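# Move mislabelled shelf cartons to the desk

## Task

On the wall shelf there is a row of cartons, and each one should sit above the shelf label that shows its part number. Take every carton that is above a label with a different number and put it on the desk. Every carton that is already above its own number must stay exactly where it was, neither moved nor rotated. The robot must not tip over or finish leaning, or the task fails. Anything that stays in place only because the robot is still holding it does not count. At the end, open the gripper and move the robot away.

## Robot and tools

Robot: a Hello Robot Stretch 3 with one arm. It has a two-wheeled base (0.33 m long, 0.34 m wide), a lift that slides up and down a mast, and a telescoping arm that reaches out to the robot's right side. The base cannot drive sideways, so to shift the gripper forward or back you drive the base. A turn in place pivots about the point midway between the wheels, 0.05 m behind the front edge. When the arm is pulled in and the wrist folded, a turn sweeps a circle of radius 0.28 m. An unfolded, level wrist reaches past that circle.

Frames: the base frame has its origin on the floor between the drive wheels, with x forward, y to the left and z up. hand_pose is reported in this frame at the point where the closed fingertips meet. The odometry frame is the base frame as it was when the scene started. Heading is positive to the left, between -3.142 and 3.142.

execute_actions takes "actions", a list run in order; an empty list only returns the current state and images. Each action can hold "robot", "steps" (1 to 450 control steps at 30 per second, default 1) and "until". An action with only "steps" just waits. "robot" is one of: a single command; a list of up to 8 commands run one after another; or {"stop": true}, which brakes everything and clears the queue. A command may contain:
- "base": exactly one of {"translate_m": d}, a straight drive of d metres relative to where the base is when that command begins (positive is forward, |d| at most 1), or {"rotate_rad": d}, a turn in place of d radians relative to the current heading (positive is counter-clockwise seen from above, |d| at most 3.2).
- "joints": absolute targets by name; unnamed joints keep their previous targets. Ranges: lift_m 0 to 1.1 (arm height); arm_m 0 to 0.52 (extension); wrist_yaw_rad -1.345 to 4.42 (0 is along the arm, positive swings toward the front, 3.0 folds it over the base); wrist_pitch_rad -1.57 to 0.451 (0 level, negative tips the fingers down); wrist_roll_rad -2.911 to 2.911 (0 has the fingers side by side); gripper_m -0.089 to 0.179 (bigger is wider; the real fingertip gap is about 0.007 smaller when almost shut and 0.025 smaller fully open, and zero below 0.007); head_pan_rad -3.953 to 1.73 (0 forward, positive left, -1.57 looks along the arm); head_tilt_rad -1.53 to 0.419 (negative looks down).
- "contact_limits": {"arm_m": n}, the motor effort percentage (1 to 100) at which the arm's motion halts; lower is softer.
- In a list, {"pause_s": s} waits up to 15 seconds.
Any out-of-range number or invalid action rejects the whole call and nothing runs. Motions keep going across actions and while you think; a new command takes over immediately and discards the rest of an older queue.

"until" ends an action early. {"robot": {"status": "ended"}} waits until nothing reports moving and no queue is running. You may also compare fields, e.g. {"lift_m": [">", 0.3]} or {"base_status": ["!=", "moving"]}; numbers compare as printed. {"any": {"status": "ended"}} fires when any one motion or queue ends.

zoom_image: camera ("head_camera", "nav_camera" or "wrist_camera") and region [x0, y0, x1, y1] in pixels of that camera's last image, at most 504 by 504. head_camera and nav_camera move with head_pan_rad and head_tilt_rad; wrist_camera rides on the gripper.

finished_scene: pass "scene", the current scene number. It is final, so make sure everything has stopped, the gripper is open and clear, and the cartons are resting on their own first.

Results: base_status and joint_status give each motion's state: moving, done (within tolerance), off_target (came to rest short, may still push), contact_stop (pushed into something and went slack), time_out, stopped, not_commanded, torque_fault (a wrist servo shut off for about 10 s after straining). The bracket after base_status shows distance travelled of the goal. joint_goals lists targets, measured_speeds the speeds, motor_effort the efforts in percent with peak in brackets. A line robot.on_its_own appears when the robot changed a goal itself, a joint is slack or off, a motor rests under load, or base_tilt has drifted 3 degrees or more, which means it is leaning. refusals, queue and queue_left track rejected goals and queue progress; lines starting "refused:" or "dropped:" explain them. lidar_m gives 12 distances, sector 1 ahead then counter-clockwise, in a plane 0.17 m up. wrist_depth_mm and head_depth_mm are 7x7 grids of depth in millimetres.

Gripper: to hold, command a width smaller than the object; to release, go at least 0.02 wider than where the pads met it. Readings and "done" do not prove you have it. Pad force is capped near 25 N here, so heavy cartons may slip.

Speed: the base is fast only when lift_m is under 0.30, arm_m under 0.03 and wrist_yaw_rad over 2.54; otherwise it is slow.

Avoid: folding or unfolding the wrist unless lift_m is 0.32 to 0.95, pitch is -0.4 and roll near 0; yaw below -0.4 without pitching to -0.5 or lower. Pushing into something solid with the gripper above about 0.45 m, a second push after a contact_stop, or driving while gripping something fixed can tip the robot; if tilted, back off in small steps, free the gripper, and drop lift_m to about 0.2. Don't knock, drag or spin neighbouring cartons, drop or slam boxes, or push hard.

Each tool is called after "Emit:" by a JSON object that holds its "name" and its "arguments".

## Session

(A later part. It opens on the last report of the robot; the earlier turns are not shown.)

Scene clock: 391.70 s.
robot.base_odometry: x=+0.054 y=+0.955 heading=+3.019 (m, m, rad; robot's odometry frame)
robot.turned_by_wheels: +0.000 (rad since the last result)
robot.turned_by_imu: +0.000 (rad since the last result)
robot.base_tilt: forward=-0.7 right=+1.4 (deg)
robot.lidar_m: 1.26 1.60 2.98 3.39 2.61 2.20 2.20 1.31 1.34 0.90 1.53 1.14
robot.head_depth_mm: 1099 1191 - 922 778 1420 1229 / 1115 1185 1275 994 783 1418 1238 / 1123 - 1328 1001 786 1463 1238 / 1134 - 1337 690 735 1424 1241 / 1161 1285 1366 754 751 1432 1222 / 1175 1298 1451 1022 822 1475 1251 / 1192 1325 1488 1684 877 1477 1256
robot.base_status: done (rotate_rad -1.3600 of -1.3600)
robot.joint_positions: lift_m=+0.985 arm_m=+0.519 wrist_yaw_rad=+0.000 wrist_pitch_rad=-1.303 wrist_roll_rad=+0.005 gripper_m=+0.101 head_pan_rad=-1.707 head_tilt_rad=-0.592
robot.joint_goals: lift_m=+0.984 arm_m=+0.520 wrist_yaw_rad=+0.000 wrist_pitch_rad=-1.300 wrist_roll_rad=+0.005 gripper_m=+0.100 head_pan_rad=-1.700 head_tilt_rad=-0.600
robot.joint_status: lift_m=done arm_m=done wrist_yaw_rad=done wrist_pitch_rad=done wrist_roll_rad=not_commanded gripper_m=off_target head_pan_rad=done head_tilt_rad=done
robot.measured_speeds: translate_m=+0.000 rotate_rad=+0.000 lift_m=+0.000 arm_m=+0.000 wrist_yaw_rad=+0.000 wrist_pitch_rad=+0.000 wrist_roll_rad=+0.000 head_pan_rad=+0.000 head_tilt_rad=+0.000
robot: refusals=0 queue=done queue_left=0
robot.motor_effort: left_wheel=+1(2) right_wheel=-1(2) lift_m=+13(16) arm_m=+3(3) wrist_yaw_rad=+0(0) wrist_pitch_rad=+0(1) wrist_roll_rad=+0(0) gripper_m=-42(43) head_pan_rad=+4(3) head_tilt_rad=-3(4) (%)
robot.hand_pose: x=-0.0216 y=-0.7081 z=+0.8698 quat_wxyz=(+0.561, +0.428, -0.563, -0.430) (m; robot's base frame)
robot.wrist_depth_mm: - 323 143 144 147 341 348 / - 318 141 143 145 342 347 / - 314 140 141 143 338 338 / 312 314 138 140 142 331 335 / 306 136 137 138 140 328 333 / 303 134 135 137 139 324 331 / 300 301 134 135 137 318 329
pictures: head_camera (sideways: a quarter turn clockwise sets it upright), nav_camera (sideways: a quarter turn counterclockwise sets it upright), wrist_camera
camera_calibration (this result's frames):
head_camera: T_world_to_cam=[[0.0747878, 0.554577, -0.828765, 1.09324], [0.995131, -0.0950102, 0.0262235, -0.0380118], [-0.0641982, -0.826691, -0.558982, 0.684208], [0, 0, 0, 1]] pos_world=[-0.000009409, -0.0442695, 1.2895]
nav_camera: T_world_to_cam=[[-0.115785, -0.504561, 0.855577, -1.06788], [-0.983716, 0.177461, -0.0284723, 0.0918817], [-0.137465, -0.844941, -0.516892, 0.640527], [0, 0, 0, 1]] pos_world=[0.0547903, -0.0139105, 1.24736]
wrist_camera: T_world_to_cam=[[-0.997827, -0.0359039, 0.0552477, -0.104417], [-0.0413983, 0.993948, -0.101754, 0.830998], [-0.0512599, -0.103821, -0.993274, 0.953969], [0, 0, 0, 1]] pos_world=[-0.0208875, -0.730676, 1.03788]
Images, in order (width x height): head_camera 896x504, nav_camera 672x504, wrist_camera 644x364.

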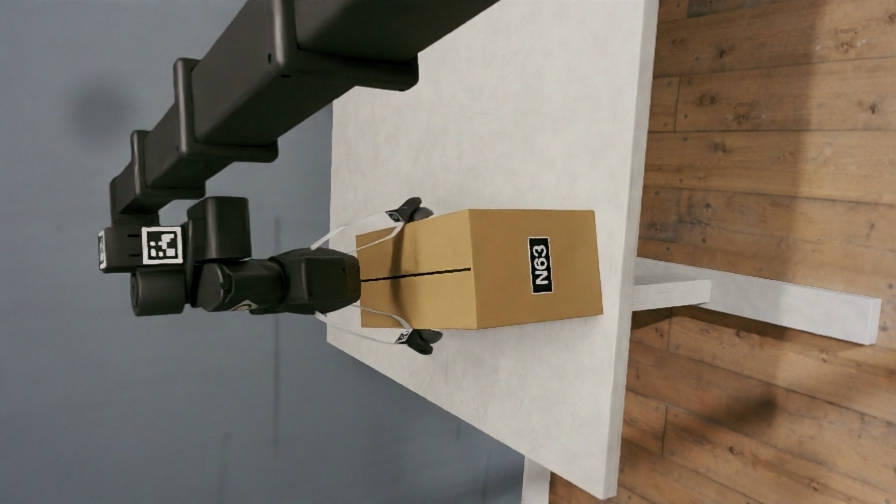

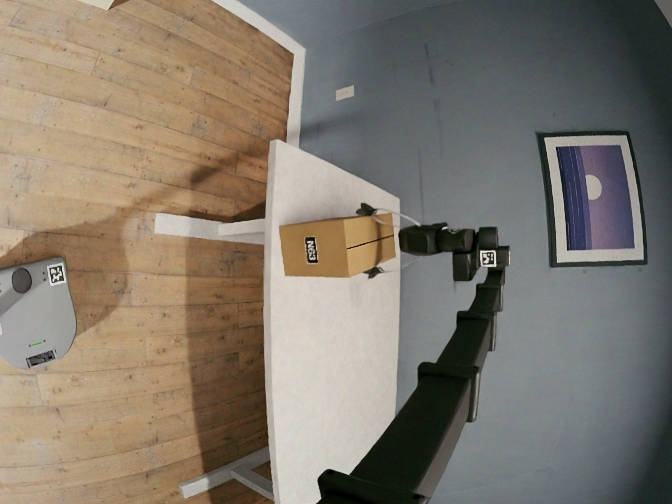

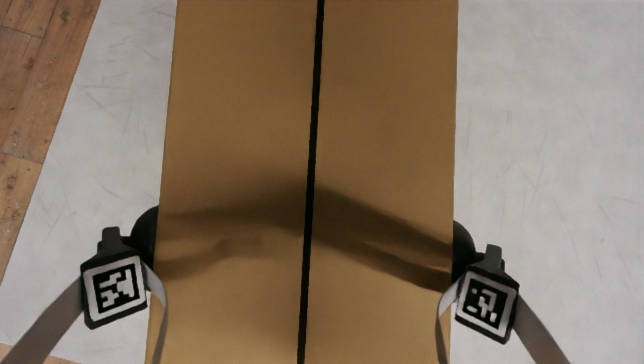

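Emit:
{"name": "execute_actions", "arguments": {"actions": [{"robot":{"joints":{"gripper_m":0.165}},"steps":90,"until":{"robot":{"gripper_m":[">",0.155]}}},{"robot":{"joints":{"arm_m":0.0,"lift_m":0.998}},"steps":120,"until":{"robot":{"arm_m":["<",0.34]}}}]}}

Emit:
{"name": "execute_actions", "arguments": {"actions": [{"robot":{"base":{"rotate_rad":1.598},"joints":{"lift_m":0.29,"gripper_m":0.06}},"steps":120,"until":{"robot":{"arm_m":["<",0.1]}}},{"robot":{"joints":{"wrist_pitch_rad":-0.4,"wrist_yaw_rad":1.4,"head_pan_rad":-0.3,"head_tilt_rad":-0.45}},"steps":120,"until":{"robot":{"base_status":["!=","moving"]}}},{"robot":{"base":{"translate_m":1.0}},"steps":60,"until":{"robot":{"wrist_pitch_rad":[">",-0.5]}}},{"robot":{"joints":{"wrist_yaw_rad":2.7}},"steps":200,"until":{"robot":{"lift_m":["<",0.297]}}},{"robot":{"base":{"translate_m":1.0}},"steps":200,"until":{"robot":{"y":["<=",0.0]}}},{"robot":{"base":{"translate_m":1.0}},"steps":200,"until":{"robot":{"y":["<=",-0.732]}}},{"robot":{"base":{"translate_m":1.0}},"steps":200,"until":{"robot":{"translate_m":[">=",0.53]}}}]}}

Emit:
{"name": "execute_actions", "arguments": {"actions": [{"robot":{"joints":{"lift_m":0.972}},"steps":60,"until":{"robot":{"lift_m":[">",0.34]}}},{"robot":{"joints":{"wrist_yaw_rad":1.4,"gripper_m":0.15}},"steps":90,"until":{"robot":{"wrist_yaw_rad":["<",1.7]}}},{"robot":{"joints":{"wrist_yaw_rad":0,"wrist_pitch_rad":-1.3,"arm_m":0.27,"head_pan_rad":-1.55,"head_tilt_rad":-0.62}},"steps":200,"until":{"robot":{"base_status":["!=","moving"]}}},{"robot":{"base":{"rotate_rad":1.318}},"steps":200,"until":{"robot":{"lift_m":[">=",0.935]}}},{"robot":{"joints":{"arm_m":0.498}},"steps":300,"until":{"robot":{"status":"ended"}}}]}}

Scene clock: 404.63 s.
robot.base_odometry: x=+0.054 y=+0.955 heading=+3.019 (m, m, rad; robot's odometry frame)
robot.turned_by_wheels: +0.000 (rad since the last result)
robot.turned_by_imu: +0.000 (rad since the last result)
robot.base_tilt: forward=-0.8 right=+1.3 (deg)
robot.lidar_m: 1.26 1.60 2.97 3.40 2.60 2.20 2.20 1.32 1.34 0.90 1.54 1.14
robot.head_depth_mm: 1102 1176 - 955 778 1413 1228 / 1114 - 1305 994 783 1421 1229 / 1126 - 1251 1043 785 1454 1237 / 1142 - - 670 734 1421 1244 / 1161 1282 1367 755 748 1426 1225 / 1179 1297 1451 1040 818 1474 1249 / 1196 1321 1478 1686 881 1475 1255
robot.base_status: done (rotate_rad -1.3599 of -1.3600)
robot.joint_positions: lift_m=+0.998 arm_m=+0.335 wrist_yaw_rad=+0.000 wrist_pitch_rad=-1.303 wrist_roll_rad=+0.005 gripper_m=+0.165 head_pan_rad=-1.707 head_tilt_rad=-0.592
robot.joint_goals: lift_m=+0.998 arm_m=+0.000 wrist_yaw_rad=+0.000 wrist_pitch_rad=-1.300 wrist_roll_rad=+0.005 gripper_m=+0.165 head_pan_rad=-1.700 head_tilt_rad=-0.600
robot.joint_status: lift_m=moving arm_m=moving wrist_yaw_rad=done wrist_pitch_rad=done wrist_roll_rad=not_commanded gripper_m=done head_pan_rad=done head_tilt_rad=done
robot.measured_speeds: translate_m=+0.000 rotate_rad=+0.000 lift_m=+0.000 arm_m=-0.140 wrist_yaw_rad=+0.000 wrist_pitch_rad=+0.000 wrist_roll_rad=+0.000 head_pan_rad=+0.000 head_tilt_rad=+0.000
robot: refusals=0 queue=running queue_left=0
robot.motor_effort: left_wheel=+2(2) right_wheel=-2(2) lift_m=+32(33) arm_m=-6(5) wrist_yaw_rad=+0(0) wrist_pitch_rad=+0(1) wrist_roll_rad=+0(0) gripper_m=+0(97) head_pan_rad=+3(3) head_tilt_rad=-4(4) (%)
robot.hand_pose: x=-0.0216 y=-0.5250 z=+0.8828 quat_wxyz=(+0.561, +0.428, -0.563, -0.430) (m; robot's base frame)
robot.wrist_depth_mm: - 338 156 158 160 358 363 / 332 331 154 156 159 354 359 / 328 329 153 155 157 349 352 / - - 332 332 335 343 348 / - - - - 340 343 348 / - - - - - - 344 / 965 994 - - - - -
pictures: head_camera (sideways: a quarter turn clockwise sets it upright), nav_camera (sideways: a quarter turn counterclockwise sets it upright), wrist_camera
camera_calibration (this result's frames):
head_camera: T_world_to_cam=[[0.0747363, 0.554616, -0.828743, 1.09321], [0.99514, -0.0949111, 0.0262251, -0.0380139], [-0.0641121, -0.826676, -0.559014, 0.684248], [0, 0, 0, 1]] pos_world=[-0.0000048906, -0.0442696, 1.28949]
nav_camera: T_world_to_cam=[[-0.115739, -0.504605, 0.855557, -1.06786], [-0.983734, 0.177363, -0.0284707, 0.0918797], [-0.137377, -0.844936, -0.516925, 0.640569], [0, 0, 0, 1]] pos_world=[0.054792, -0.0139035, 1.24736]
wrist_camera: T_world_to_cam=[[-0.997815, -0.0362369, 0.0552478, -0.0987199], [-0.04173, 0.993934, -0.101754, 0.650264], [-0.0512254, -0.103837, -0.993274, 0.985911], [0, 0, 0, 1]] pos_world=[-0.020865, -0.547523, 1.0509]
Images, in order (width x height): head_camera 896x504, nav_camera 672x504, wrist_camera 644x364.

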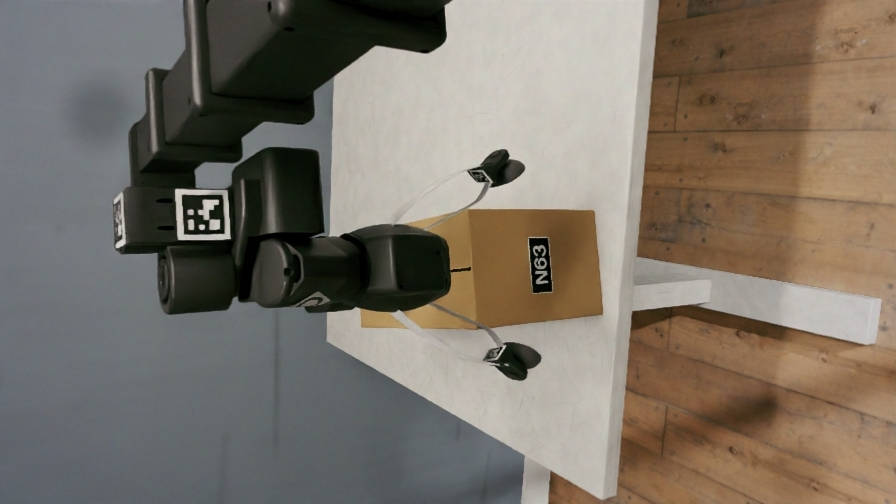

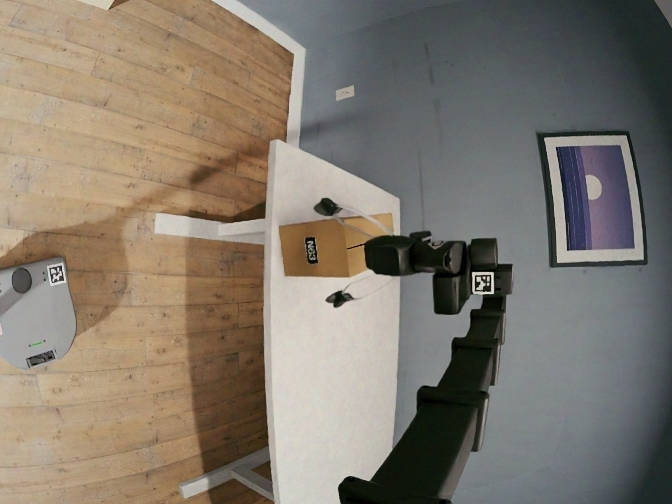

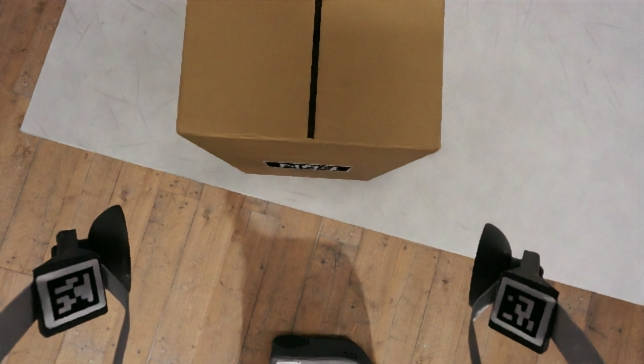

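Scene clock: 418.17 s.
robot.base_odometry: x=-0.158 y=-1.271 heading=-1.666 (m, m, rad; robot's odometry frame)
robot.turned_by_wheels: +1.598 (rad since the last result)
robot.turned_by_imu: +1.611 (rad since the last result)
robot.base_tilt: forward=-0.6 right=+1.1 (deg)
robot.lidar_m: 1.26 1.46 1.64 1.64 1.90 3.06 3.12 1.96 1.99 2.11 1.46 1.26
robot.head_depth_mm: 1047 1135 1231 1137 1498 1590 1337 / 1055 1133 1233 1098 1492 1596 1334 / 1050 1136 1229 1150 1495 1595 1352 / 1052 1130 1231 1162 1499 1589 1342 / 1046 1133 1232 1118 1491 1595 1344 / 1049 1132 1232 1108 1500 1604 1351 / 1048 1136 1231 1329 1494 1603 1359
robot.base_status: moving (translate_m +0.5379 of +1.0000)
robot.joint_positions: lift_m=+0.290 arm_m=+0.000 wrist_yaw_rad=+2.699 wrist_pitch_rad=-0.421 wrist_roll_rad=+0.005 gripper_m=+0.060 head_pan_rad=-0.307 head_tilt_rad=-0.457
robot.joint_goals: lift_m=+0.290 arm_m=+0.000 wrist_yaw_rad=+2.700 wrist_pitch_rad=-0.400 wrist_roll_rad=+0.005 gripper_m=+0.060 head_pan_rad=-0.300 head_tilt_rad=-0.450
robot.joint_status: lift_m=done arm_m=done wrist_yaw_rad=done wrist_pitch_rad=done wrist_roll_rad=not_commanded gripper_m=done head_pan_rad=done head_tilt_rad=done
robot.measured_speeds: translate_m=+0.293 rotate_rad=+0.000 lift_m=+0.000 arm_m=+0.000 wrist_yaw_rad=+0.000 wrist_pitch_rad=+0.000 wrist_roll_rad=+0.000 head_pan_rad=+0.000 head_tilt_rad=+0.000
robot: refusals=0 queue=running queue_left=0
robot.motor_effort: left_wheel=-2(8) right_wheel=+3(8) lift_m=+15(27) arm_m=-4(0) wrist_yaw_rad=+1(6) wrist_pitch_rad=+6(6) wrist_roll_rad=+0(0) gripper_m=-1(100) head_pan_rad=+3(42) head_tilt_rad=+3(19) (%)
robot.hand_pose: x=+0.0747 y=+0.0572 z=+0.3025 quat_wxyz=(+0.296, +0.708, -0.008, +0.641) (m; robot's base frame)
robot.wrist_depth_mm: - - - - - - - / - - - - - - - / 846 883 920 966 1000 - - / 696 704 730 742 772 800 821 / 591 581 614 609 642 649 679 / - 506 508 528 538 544 571 / - - 458 453 453 477 482
pictures: head_camera (sideways: a quarter turn clockwise sets it upright), nav_camera (sideways: a quarter turn counterclockwise sets it upright), wrist_camera
camera_calibration (this result's frames):
head_camera: T_world_to_cam=[[-0.422538, 0.132712, -0.896577, 1.18471], [0.259793, 0.965447, 0.020471, -0.0260412], [0.868314, -0.224275, -0.442416, 0.526851], [0, 0, 0, 1]] pos_world=[0.049878, -0.0139243, 1.2958]
nav_camera: T_world_to_cam=[[0.36322, -0.16364, 0.91722, -1.15121], [-0.338092, -0.940502, -0.0339088, 0.0950267], [0.868197, -0.297788, -0.396935, 0.478301], [0, 0, 0, 1]] pos_world=[0.0350128, 0.0434207, 1.24899]
wrist_camera: T_world_to_cam=[[0.893553, -0.444482, 0.0632407, -0.0697838], [-0.198852, -0.518115, -0.831874, 0.335646], [0.402519, 0.730748, -0.551349, 0.259569], [0, 0, 0, 1]] pos_world=[0.0246178, -0.0467939, 0.426741]
Images, in order (width x height): head_camera 896x504, nav_camera 672x504, wrist_camera 644x364.

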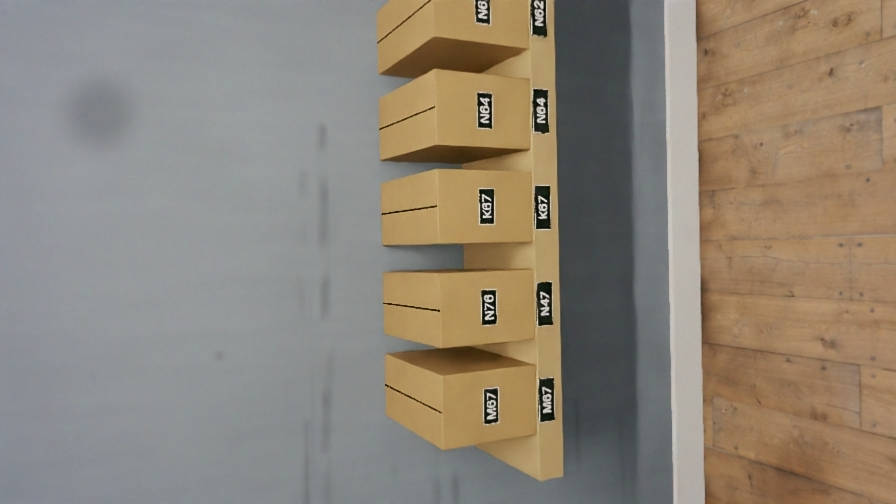

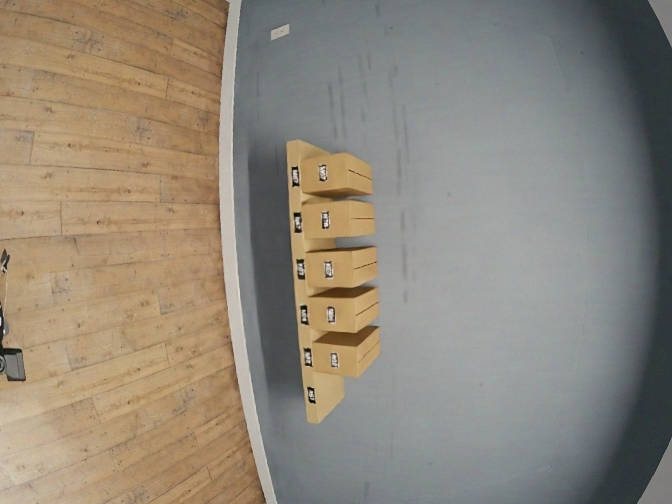

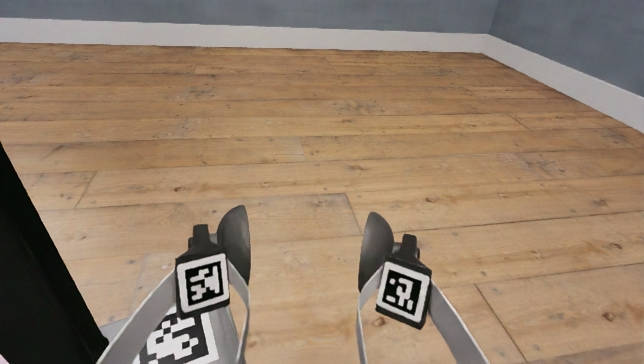

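Scene clock: 427.07 s.
robot.base_odometry: x=-0.202 y=-1.731 heading=-0.348 (m, m, rad; robot's odometry frame)
robot.turned_by_wheels: +1.318 (rad since the last result)
robot.turned_by_imu: +1.330 (rad since the last result)
robot.base_tilt: forward=-0.7 right=+1.4 (deg)
robot.lidar_m: 1.53 1.59 2.18 3.49 2.74 2.31 2.23 1.16 0.84 0.82 0.85 1.16
robot.head_depth_mm: 658 - 829 770 714 1260 1223 / 657 - 820 874 784 1283 1224 / 669 743 870 780 731 1292 1223 / 674 745 837 847 792 1316 1230 / 678 753 845 788 749 1326 1235 / 683 757 850 946 822 1344 1234 / 688 764 856 982 1137 1352 1242
robot.base_status: done (rotate_rad +1.3179 of +1.3180)
robot.joint_positions: lift_m=+0.972 arm_m=+0.498 wrist_yaw_rad=+0.000 wrist_pitch_rad=-1.301 wrist_roll_rad=+0.005 gripper_m=+0.150 head_pan_rad=-1.543 head_tilt_rad=-0.612
robot.joint_goals: lift_m=+0.972 arm_m=+0.498 wrist_yaw_rad=+0.000 wrist_pitch_rad=-1.300 wrist_roll_rad=+0.005 gripper_m=+0.150 head_pan_rad=-1.550 head_tilt_rad=-0.620
robot.joint_status: lift_m=done arm_m=done wrist_yaw_rad=done wrist_pitch_rad=done wrist_roll_rad=not_commanded gripper_m=done head_pan_rad=done head_tilt_rad=done
robot.measured_speeds: translate_m=+0.000 rotate_rad=+0.000 lift_m=+0.000 arm_m=+0.000 wrist_yaw_rad=+0.000 wrist_pitch_rad=+0.000 wrist_roll_rad=+0.000 head_pan_rad=+0.000 head_tilt_rad=+0.000
robot: refusals=0 queue=done queue_left=0
robot.motor_effort: left_wheel=-2(8) right_wheel=+2(6) lift_m=+32(34) arm_m=+3(9) wrist_yaw_rad=+0(2) wrist_pitch_rad=+0(6) wrist_roll_rad=+0(0) gripper_m=+1(97) head_pan_rad=-4(44) head_tilt_rad=-4(18) (%)
robot.hand_pose: x=-0.0216 y=-0.6878 z=+0.8569 quat_wxyz=(+0.561, +0.427, -0.564, -0.430) (m; robot's base frame)
robot.wrist_depth_mm: 193 195 198 199 201 195 191 / 191 208 196 197 241 205 206 / 189 213 193 196 247 203 204 / 186 218 191 193 267 200 202 / 184 263 189 192 261 197 200 / - 270 187 189 256 - 199 / 181 213 185 187 252 194 196
pictures: head_camera (sideways: a quarter turn clockwise sets it upright), nav_camera (sideways: a quarter turn counterclockwise sets it upright), wrist_camera
camera_calibration (this result's frames):
head_camera: T_world_to_cam=[[-0.0170786, 0.575776, -0.817429, 1.07902], [0.997321, 0.0679648, 0.0270356, -0.0390817], [0.0711228, -0.814778, -0.575394, 0.704734], [0, 0, 0, 1]] pos_world=[0.00728246, -0.0444168, 1.28858]
nav_camera: T_world_to_cam=[[-0.0315095, -0.533657, 0.845114, -1.05475], [-0.999502, 0.0152717, -0.0276223, 0.0908707], [0.0018345, -0.845563, -0.533872, 0.661769], [0, 0, 0, 1]] pos_world=[0.0563766, -0.00469658, 1.2472]
wrist_camera: T_world_to_cam=[[-0.997827, -0.0357925, 0.0553229, -0.102964], [-0.0414017, 0.993734, -0.103816, 0.81115], [-0.0512604, -0.105881, -0.993057, 0.941667], [0, 0, 0, 1]] pos_world=[-0.0208873, -0.710048, 1.02504]
Images, in order (width x height): head_camera 896x504, nav_camera 672x504, wrist_camera 644x364.

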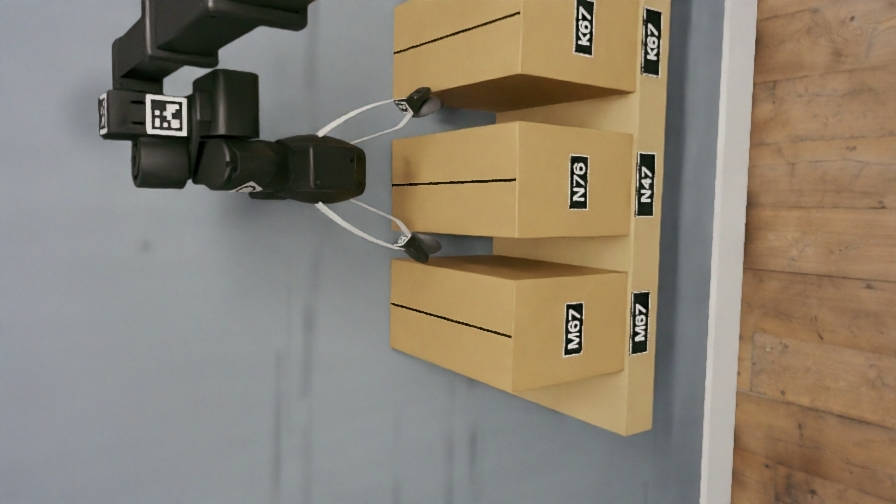

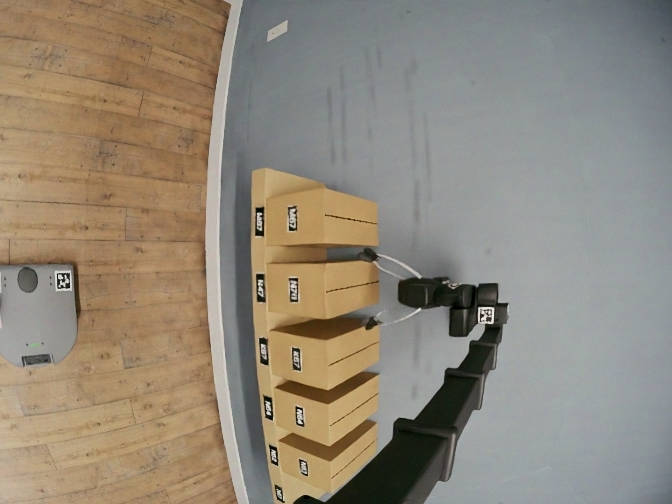

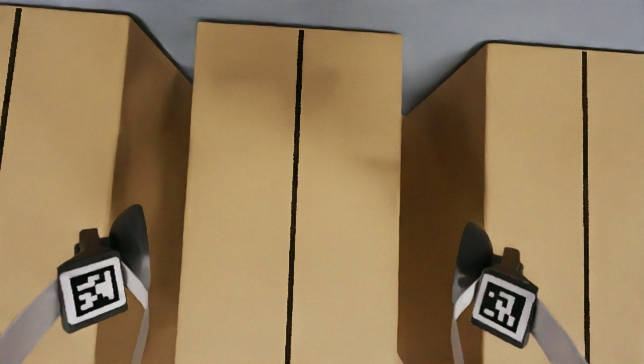

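Emit:
{"name": "zoom_image", "arguments": {"camera": "wrist_camera", "region": [40, 170, 240, 364]}}

Emit:
{"name": "zoom_image", "arguments": {"camera": "wrist_camera", "region": [370, 170, 570, 364]}}

Emit:
{"name": "zoom_image", "arguments": {"camera": "wrist_camera", "region": [100, 0, 320, 180]}}

Emit:
{"name": "zoom_image", "arguments": {"camera": "wrist_camera", "region": [290, 0, 510, 180]}}

Region (40, 170, 240, 364) of wrist_camera's 644x364 image, scaled by 2.520; it fills the top 489 rows of this view, and the rest is white.

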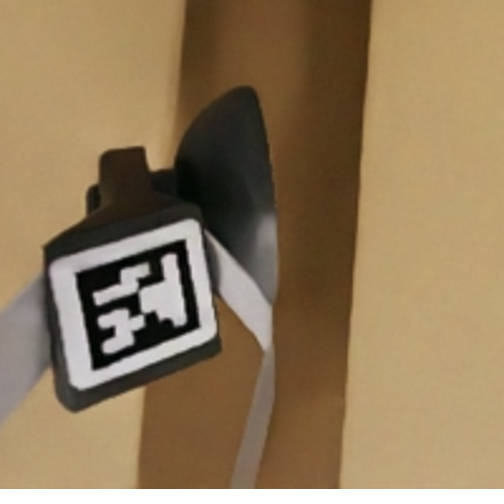

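Region (370, 170, 570, 364) of wrist_camera's 644x364 image, scaled by 2.520; it fills the top 489 rows of this view, and the rest is white.

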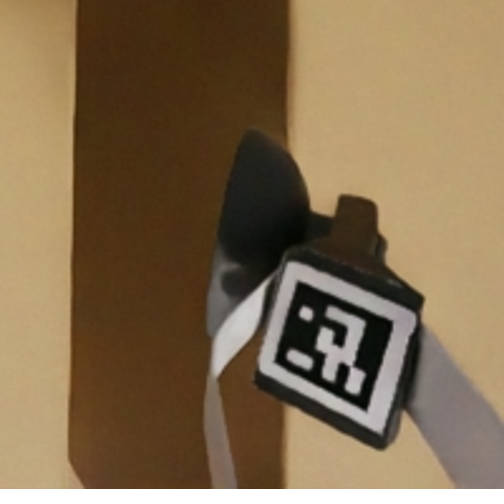

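Region (100, 0, 320, 180) of wrist_camera's 644x364 image, scaled by 2.291; it fills the top 412 rows of this view, and the rest is white.

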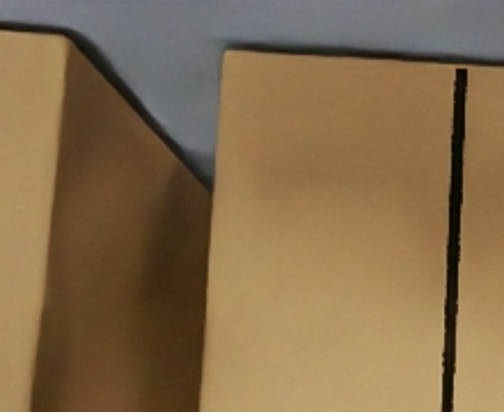

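Region (290, 0, 510, 180) of wrist_camera's 644x364 image, scaled by 2.291; it fills the top 412 rows of this view, and the rest is white.

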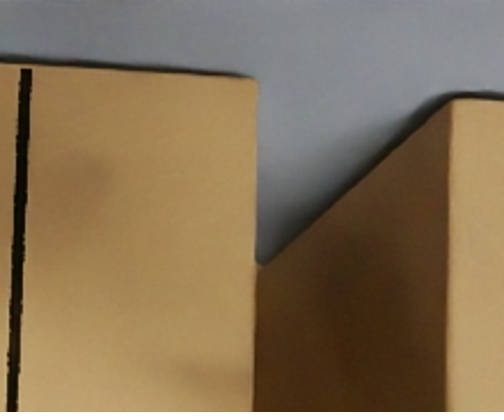

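Emit:
{"name": "execute_actions", "arguments": {"actions": [{"robot":{"base":{"translate_m":0.006},"joints":{"lift_m":0.962,"arm_m":0.5,"head_pan_rad":-1.62}},"steps":100,"until":{"robot":{"status":"ended"}}}]}}

Emit:
{"name": "zoom_image", "arguments": {"camera": "wrist_camera", "region": [40, 170, 240, 364]}}

Emit:
{"name": "zoom_image", "arguments": {"camera": "wrist_camera", "region": [370, 170, 570, 364]}}

Scene clock: 451.47 s.
robot.base_odometry: x=-0.197 y=-1.733 heading=-0.348 (m, m, rad; robot's odometry frame)
robot.turned_by_wheels: +0.000 (rad since the last result)
robot.turned_by_imu: +0.000 (rad since the last result)
robot.base_tilt: forward=-0.8 right=+1.3 (deg)
robot.lidar_m: 1.52 1.58 2.17 3.48 2.74 2.32 2.24 1.15 0.84 0.82 0.85 1.16
robot.head_depth_mm: 673 721 - 771 734 1298 1215 / 672 - 831 807 769 1303 1222 / 671 - 848 810 754 1305 1227 / 671 745 833 814 751 1305 1229 / 672 746 833 819 754 1301 1233 / 673 744 834 857 754 1309 1232 / 674 743 834 946 1050 1310 1240
robot.base_status: done (translate_m +0.0060 of +0.0060)
robot.joint_positions: lift_m=+0.962 arm_m=+0.500 wrist_yaw_rad=+0.000 wrist_pitch_rad=-1.301 wrist_roll_rad=+0.005 gripper_m=+0.150 head_pan_rad=-1.613 head_tilt_rad=-0.612
robot.joint_goals: lift_m=+0.962 arm_m=+0.500 wrist_yaw_rad=+0.000 wrist_pitch_rad=-1.300 wrist_roll_rad=+0.005 gripper_m=+0.150 head_pan_rad=-1.620 head_tilt_rad=-0.620
robot.joint_status: lift_m=done arm_m=done wrist_yaw_rad=done wrist_pitch_rad=done wrist_roll_rad=not_commanded gripper_m=done head_pan_rad=done head_tilt_rad=done
robot.measured_speeds: translate_m=+0.000 rotate_rad=+0.000 lift_m=+0.000 arm_m=+0.000 wrist_yaw_rad=+0.000 wrist_pitch_rad=+0.000 wrist_roll_rad=+0.000 head_pan_rad=+0.000 head_tilt_rad=+0.000
robot: refusals=0 queue=done queue_left=0
robot.motor_effort: left_wheel=-3(4) right_wheel=+1(6) lift_m=+15(32) arm_m=+3(3) wrist_yaw_rad=+0(0) wrist_pitch_rad=+0(0) wrist_roll_rad=+0(0) gripper_m=+0(1) head_pan_rad=-3(12) head_tilt_rad=-4(4) (%)
robot.hand_pose: x=-0.0216 y=-0.6898 z=+0.8478 quat_wxyz=(+0.561, +0.427, -0.564, -0.430) (m; robot's base frame)
robot.wrist_depth_mm: 184 191 188 190 193 191 187 / 181 197 186 189 192 196 197 / 179 200 184 187 190 193 194 / 177 205 182 185 188 191 192 / 175 246 180 182 186 189 191 / - 253 178 180 185 - 188 / 172 216 176 179 241 193 186
pictures: head_camera (sideways: a quarter turn clockwise sets it upright), nav_camera (sideways: a quarter turn counterclockwise sets it upright), wrist_camera
camera_calibration (this result's frames):
head_camera: T_world_to_cam=[[0.0230042, 0.57557, -0.817429, 1.07878], [0.999633, -0.00155694, 0.0270356, -0.0390958], [0.0142882, -0.817751, -0.575394, 0.705081], [0, 0, 0, 1]] pos_world=[0.0041907, -0.0443914, 1.28858]
nav_camera: T_world_to_cam=[[-0.0685456, -0.530174, 0.845114, -1.05453], [-0.99602, 0.0847435, -0.0276223, 0.0908495], [-0.0569733, -0.843644, -0.533872, 0.662128], [0, 0, 0, 1]] pos_world=[0.0559283, -0.00818162, 1.2472]
wrist_camera: T_world_to_cam=[[-0.997827, -0.0357931, 0.0553226, -0.10253], [-0.0414017, 0.993735, -0.103807, 0.812179], [-0.0512604, -0.105872, -0.993058, 0.932392], [0, 0, 0, 1]] pos_world=[-0.0208873, -0.712047, 1.0159]
Images, in order (width x height): head_camera 896x504, nav_camera 672x504, wrist_camera 644x364.

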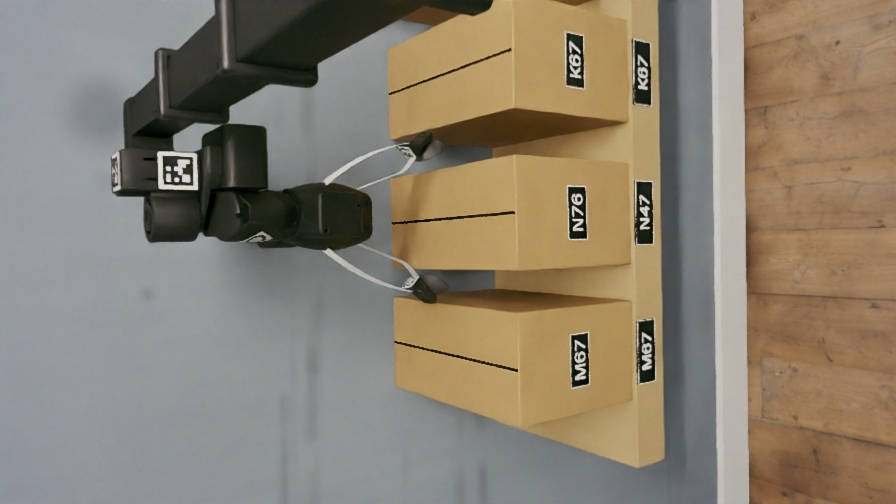

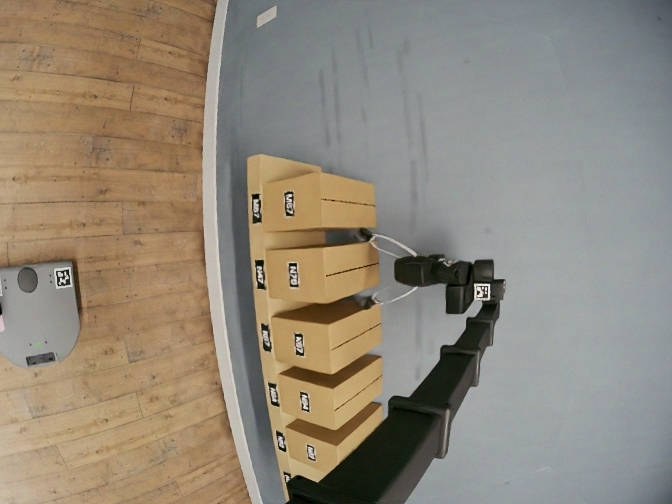

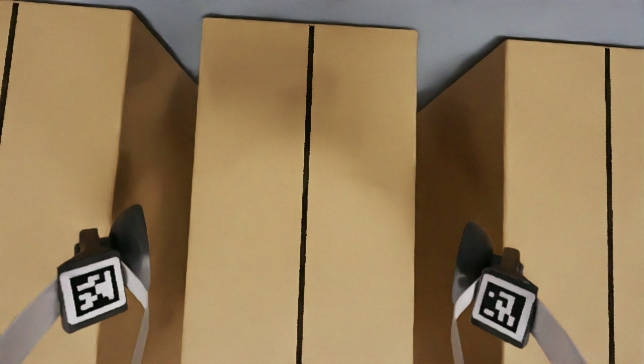

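Region (40, 170, 240, 364) of wrist_camera's 644x364 image, scaled by 2.520; it fills the top 489 rows of this view, and the rest is white.

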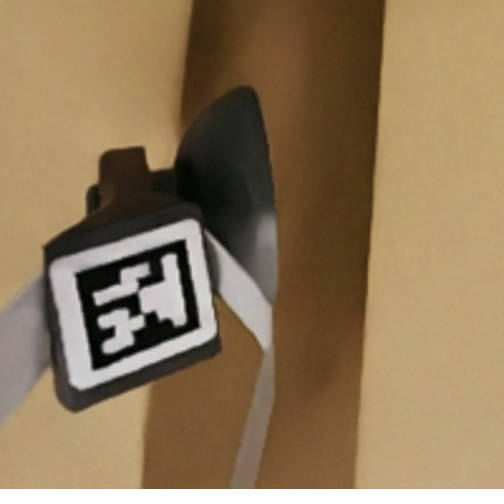

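Region (370, 170, 570, 364) of wrist_camera's 644x364 image, scaled by 2.520; it fills the top 489 rows of this view, and the rest is white.

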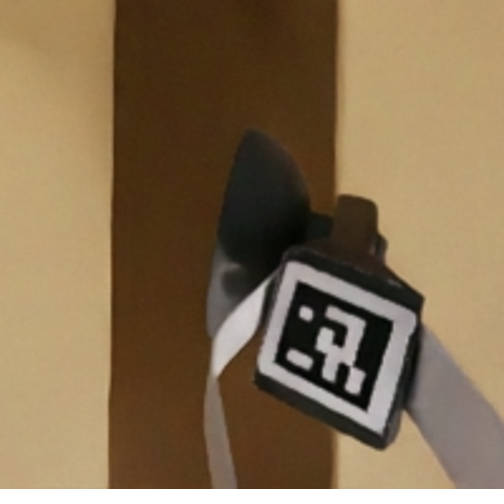

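Emit:
{"name": "execute_actions", "arguments": {"actions": [{"robot":{"joints":{"lift_m":0.923,"gripper_m":0.148}},"steps":100,"until":{"robot":{"status":"ended"}}}]}}

Emit:
{"name": "zoom_image", "arguments": {"camera": "wrist_camera", "region": [0, 170, 200, 364]}}

Emit:
{"name": "zoom_image", "arguments": {"camera": "wrist_camera", "region": [410, 170, 610, 364]}}

Emit:
{"name": "zoom_image", "arguments": {"camera": "head_camera", "region": [370, 90, 650, 340]}}

Scene clock: 467.67 s.
robot.base_odometry: x=-0.197 y=-1.733 heading=-0.348 (m, m, rad; robot's odometry frame)
robot.turned_by_wheels: +0.000 (rad since the last result)
robot.turned_by_imu: +0.000 (rad since the last result)
robot.base_tilt: forward=-0.7 right=+1.1 (deg)
robot.lidar_m: 1.52 1.58 2.17 3.48 2.74 2.32 2.24 1.15 0.85 0.82 0.85 1.17
robot.head_depth_mm: 671 743 - 732 752 1302 1216 / 671 720 847 805 768 1299 1216 / 671 721 854 794 753 1304 1227 / 671 732 837 783 754 1300 1226 / 673 744 835 818 752 1310 1232 / 673 744 836 855 753 1309 1233 / 675 744 835 948 1052 1310 1242
robot.base_status: done (translate_m +0.0060 of +0.0060)
robot.joint_positions: lift_m=+0.923 arm_m=+0.500 wrist_yaw_rad=+0.000 wrist_pitch_rad=-1.301 wrist_roll_rad=+0.005 gripper_m=+0.148 head_pan_rad=-1.613 head_tilt_rad=-0.612
robot.joint_goals: lift_m=+0.923 arm_m=+0.500 wrist_yaw_rad=+0.000 wrist_pitch_rad=-1.300 wrist_roll_rad=+0.005 gripper_m=+0.148 head_pan_rad=-1.620 head_tilt_rad=-0.620
robot.joint_status: lift_m=done arm_m=done wrist_yaw_rad=done wrist_pitch_rad=done wrist_roll_rad=not_commanded gripper_m=done head_pan_rad=done head_tilt_rad=done
robot.measured_speeds: translate_m=+0.000 rotate_rad=+0.000 lift_m=+0.000 arm_m=+0.000 wrist_yaw_rad=+0.000 wrist_pitch_rad=+0.000 wrist_roll_rad=+0.000 head_pan_rad=+0.000 head_tilt_rad=+0.000
robot: refusals=0 queue=done queue_left=0
robot.motor_effort: left_wheel=-3(3) right_wheel=+2(1) lift_m=+15(16) arm_m=+3(3) wrist_yaw_rad=+0(0) wrist_pitch_rad=+0(0) wrist_roll_rad=+0(0) gripper_m=+0(51) head_pan_rad=-4(4) head_tilt_rad=-4(3) (%)
robot.hand_pose: x=-0.0216 y=-0.6898 z=+0.8088 quat_wxyz=(+0.561, +0.427, -0.564, -0.430) (m; robot's base frame)
robot.wrist_depth_mm: 145 180 148 151 153 183 156 / 144 183 146 149 151 195 155 / 143 186 145 147 149 191 153 / 143 177 143 145 147 189 152 / 142 142 141 144 145 175 150 / - 139 140 142 144 - 148 / 145 175 138 141 142 192 146
pictures: head_camera (sideways: a quarter turn clockwise sets it upright), nav_camera (sideways: a quarter turn counterclockwise sets it upright), wrist_camera
camera_calibration (this result's frames):
head_camera: T_world_to_cam=[[0.0230179, 0.575569, -0.817429, 1.07878], [0.999633, -0.00158065, 0.0270356, -0.0390958], [0.0142688, -0.817752, -0.575394, 0.705081], [0, 0, 0, 1]] pos_world=[0.00418965, -0.0443914, 1.28858]
nav_camera: T_world_to_cam=[[-0.0685582, -0.530172, 0.845114, -1.05453], [-0.996018, 0.0847672, -0.0276223, 0.0908495], [-0.0569933, -0.843642, -0.533872, 0.662128], [0, 0, 0, 1]] pos_world=[0.0559281, -0.0081828, 1.2472]
wrist_camera: T_world_to_cam=[[-0.997827, -0.035793, 0.0553225, -0.100373], [-0.0414016, 0.993735, -0.103807, 0.80813], [-0.0512604, -0.105872, -0.993058, 0.893661], [0, 0, 0, 1]] pos_world=[-0.0208873, -0.712047, 0.976899]
Images, in order (width x height): head_camera 896x504, nav_camera 672x504, wrist_camera 644x364.

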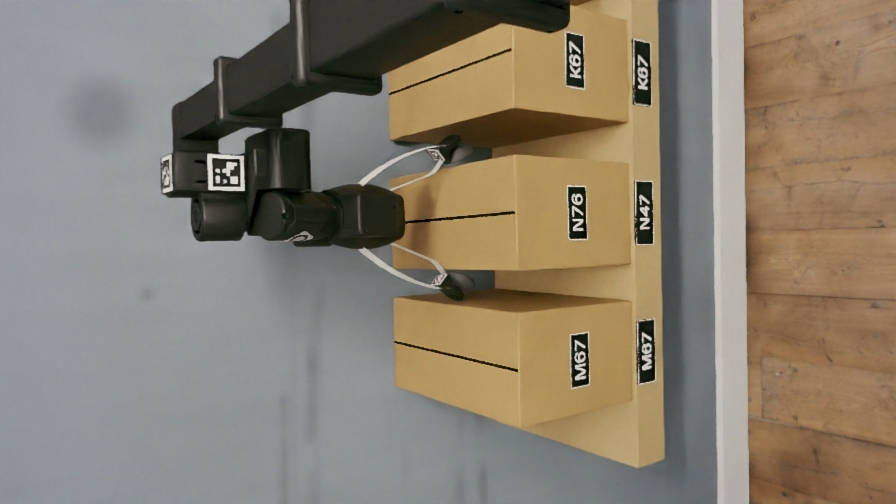

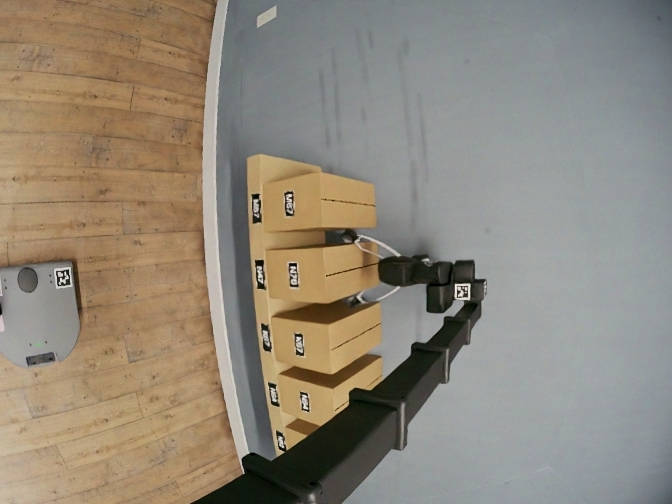

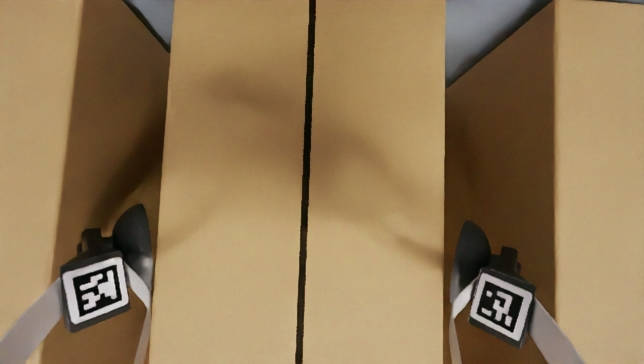

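Region (0, 170, 200, 364) of wrist_camera's 644x364 image, scaled by 2.520; it fills the top 489 rows of this view, and the rest is white.

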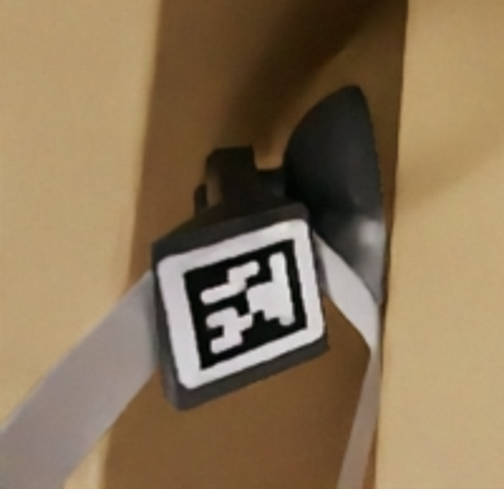

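Region (410, 170, 610, 364) of wrist_camera's 644x364 image, scaled by 2.520; it fills the top 489 rows of this view, and the rest is white.

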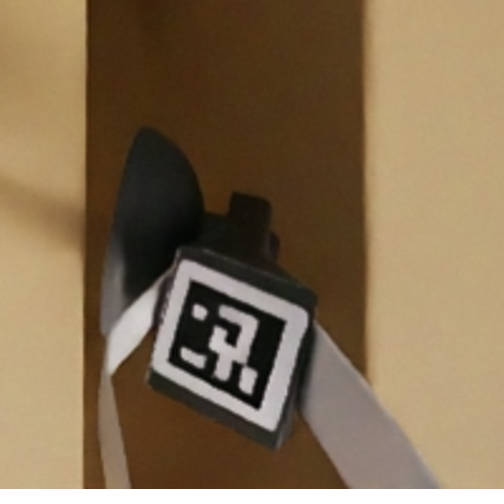

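Region (370, 90, 650, 340) of head_camera's 896x504 image, scaled by 1.800, with more detail than that image has; it fills the top 450 rows of this view, and the rest is white.

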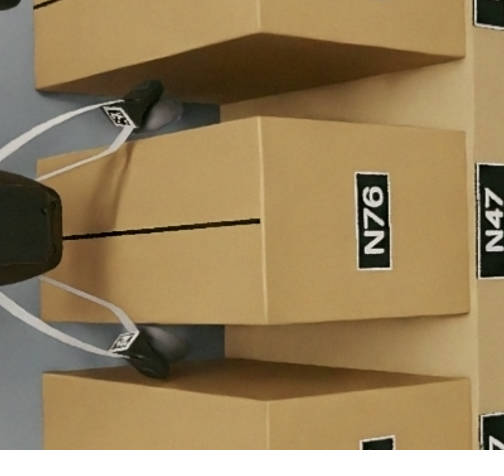

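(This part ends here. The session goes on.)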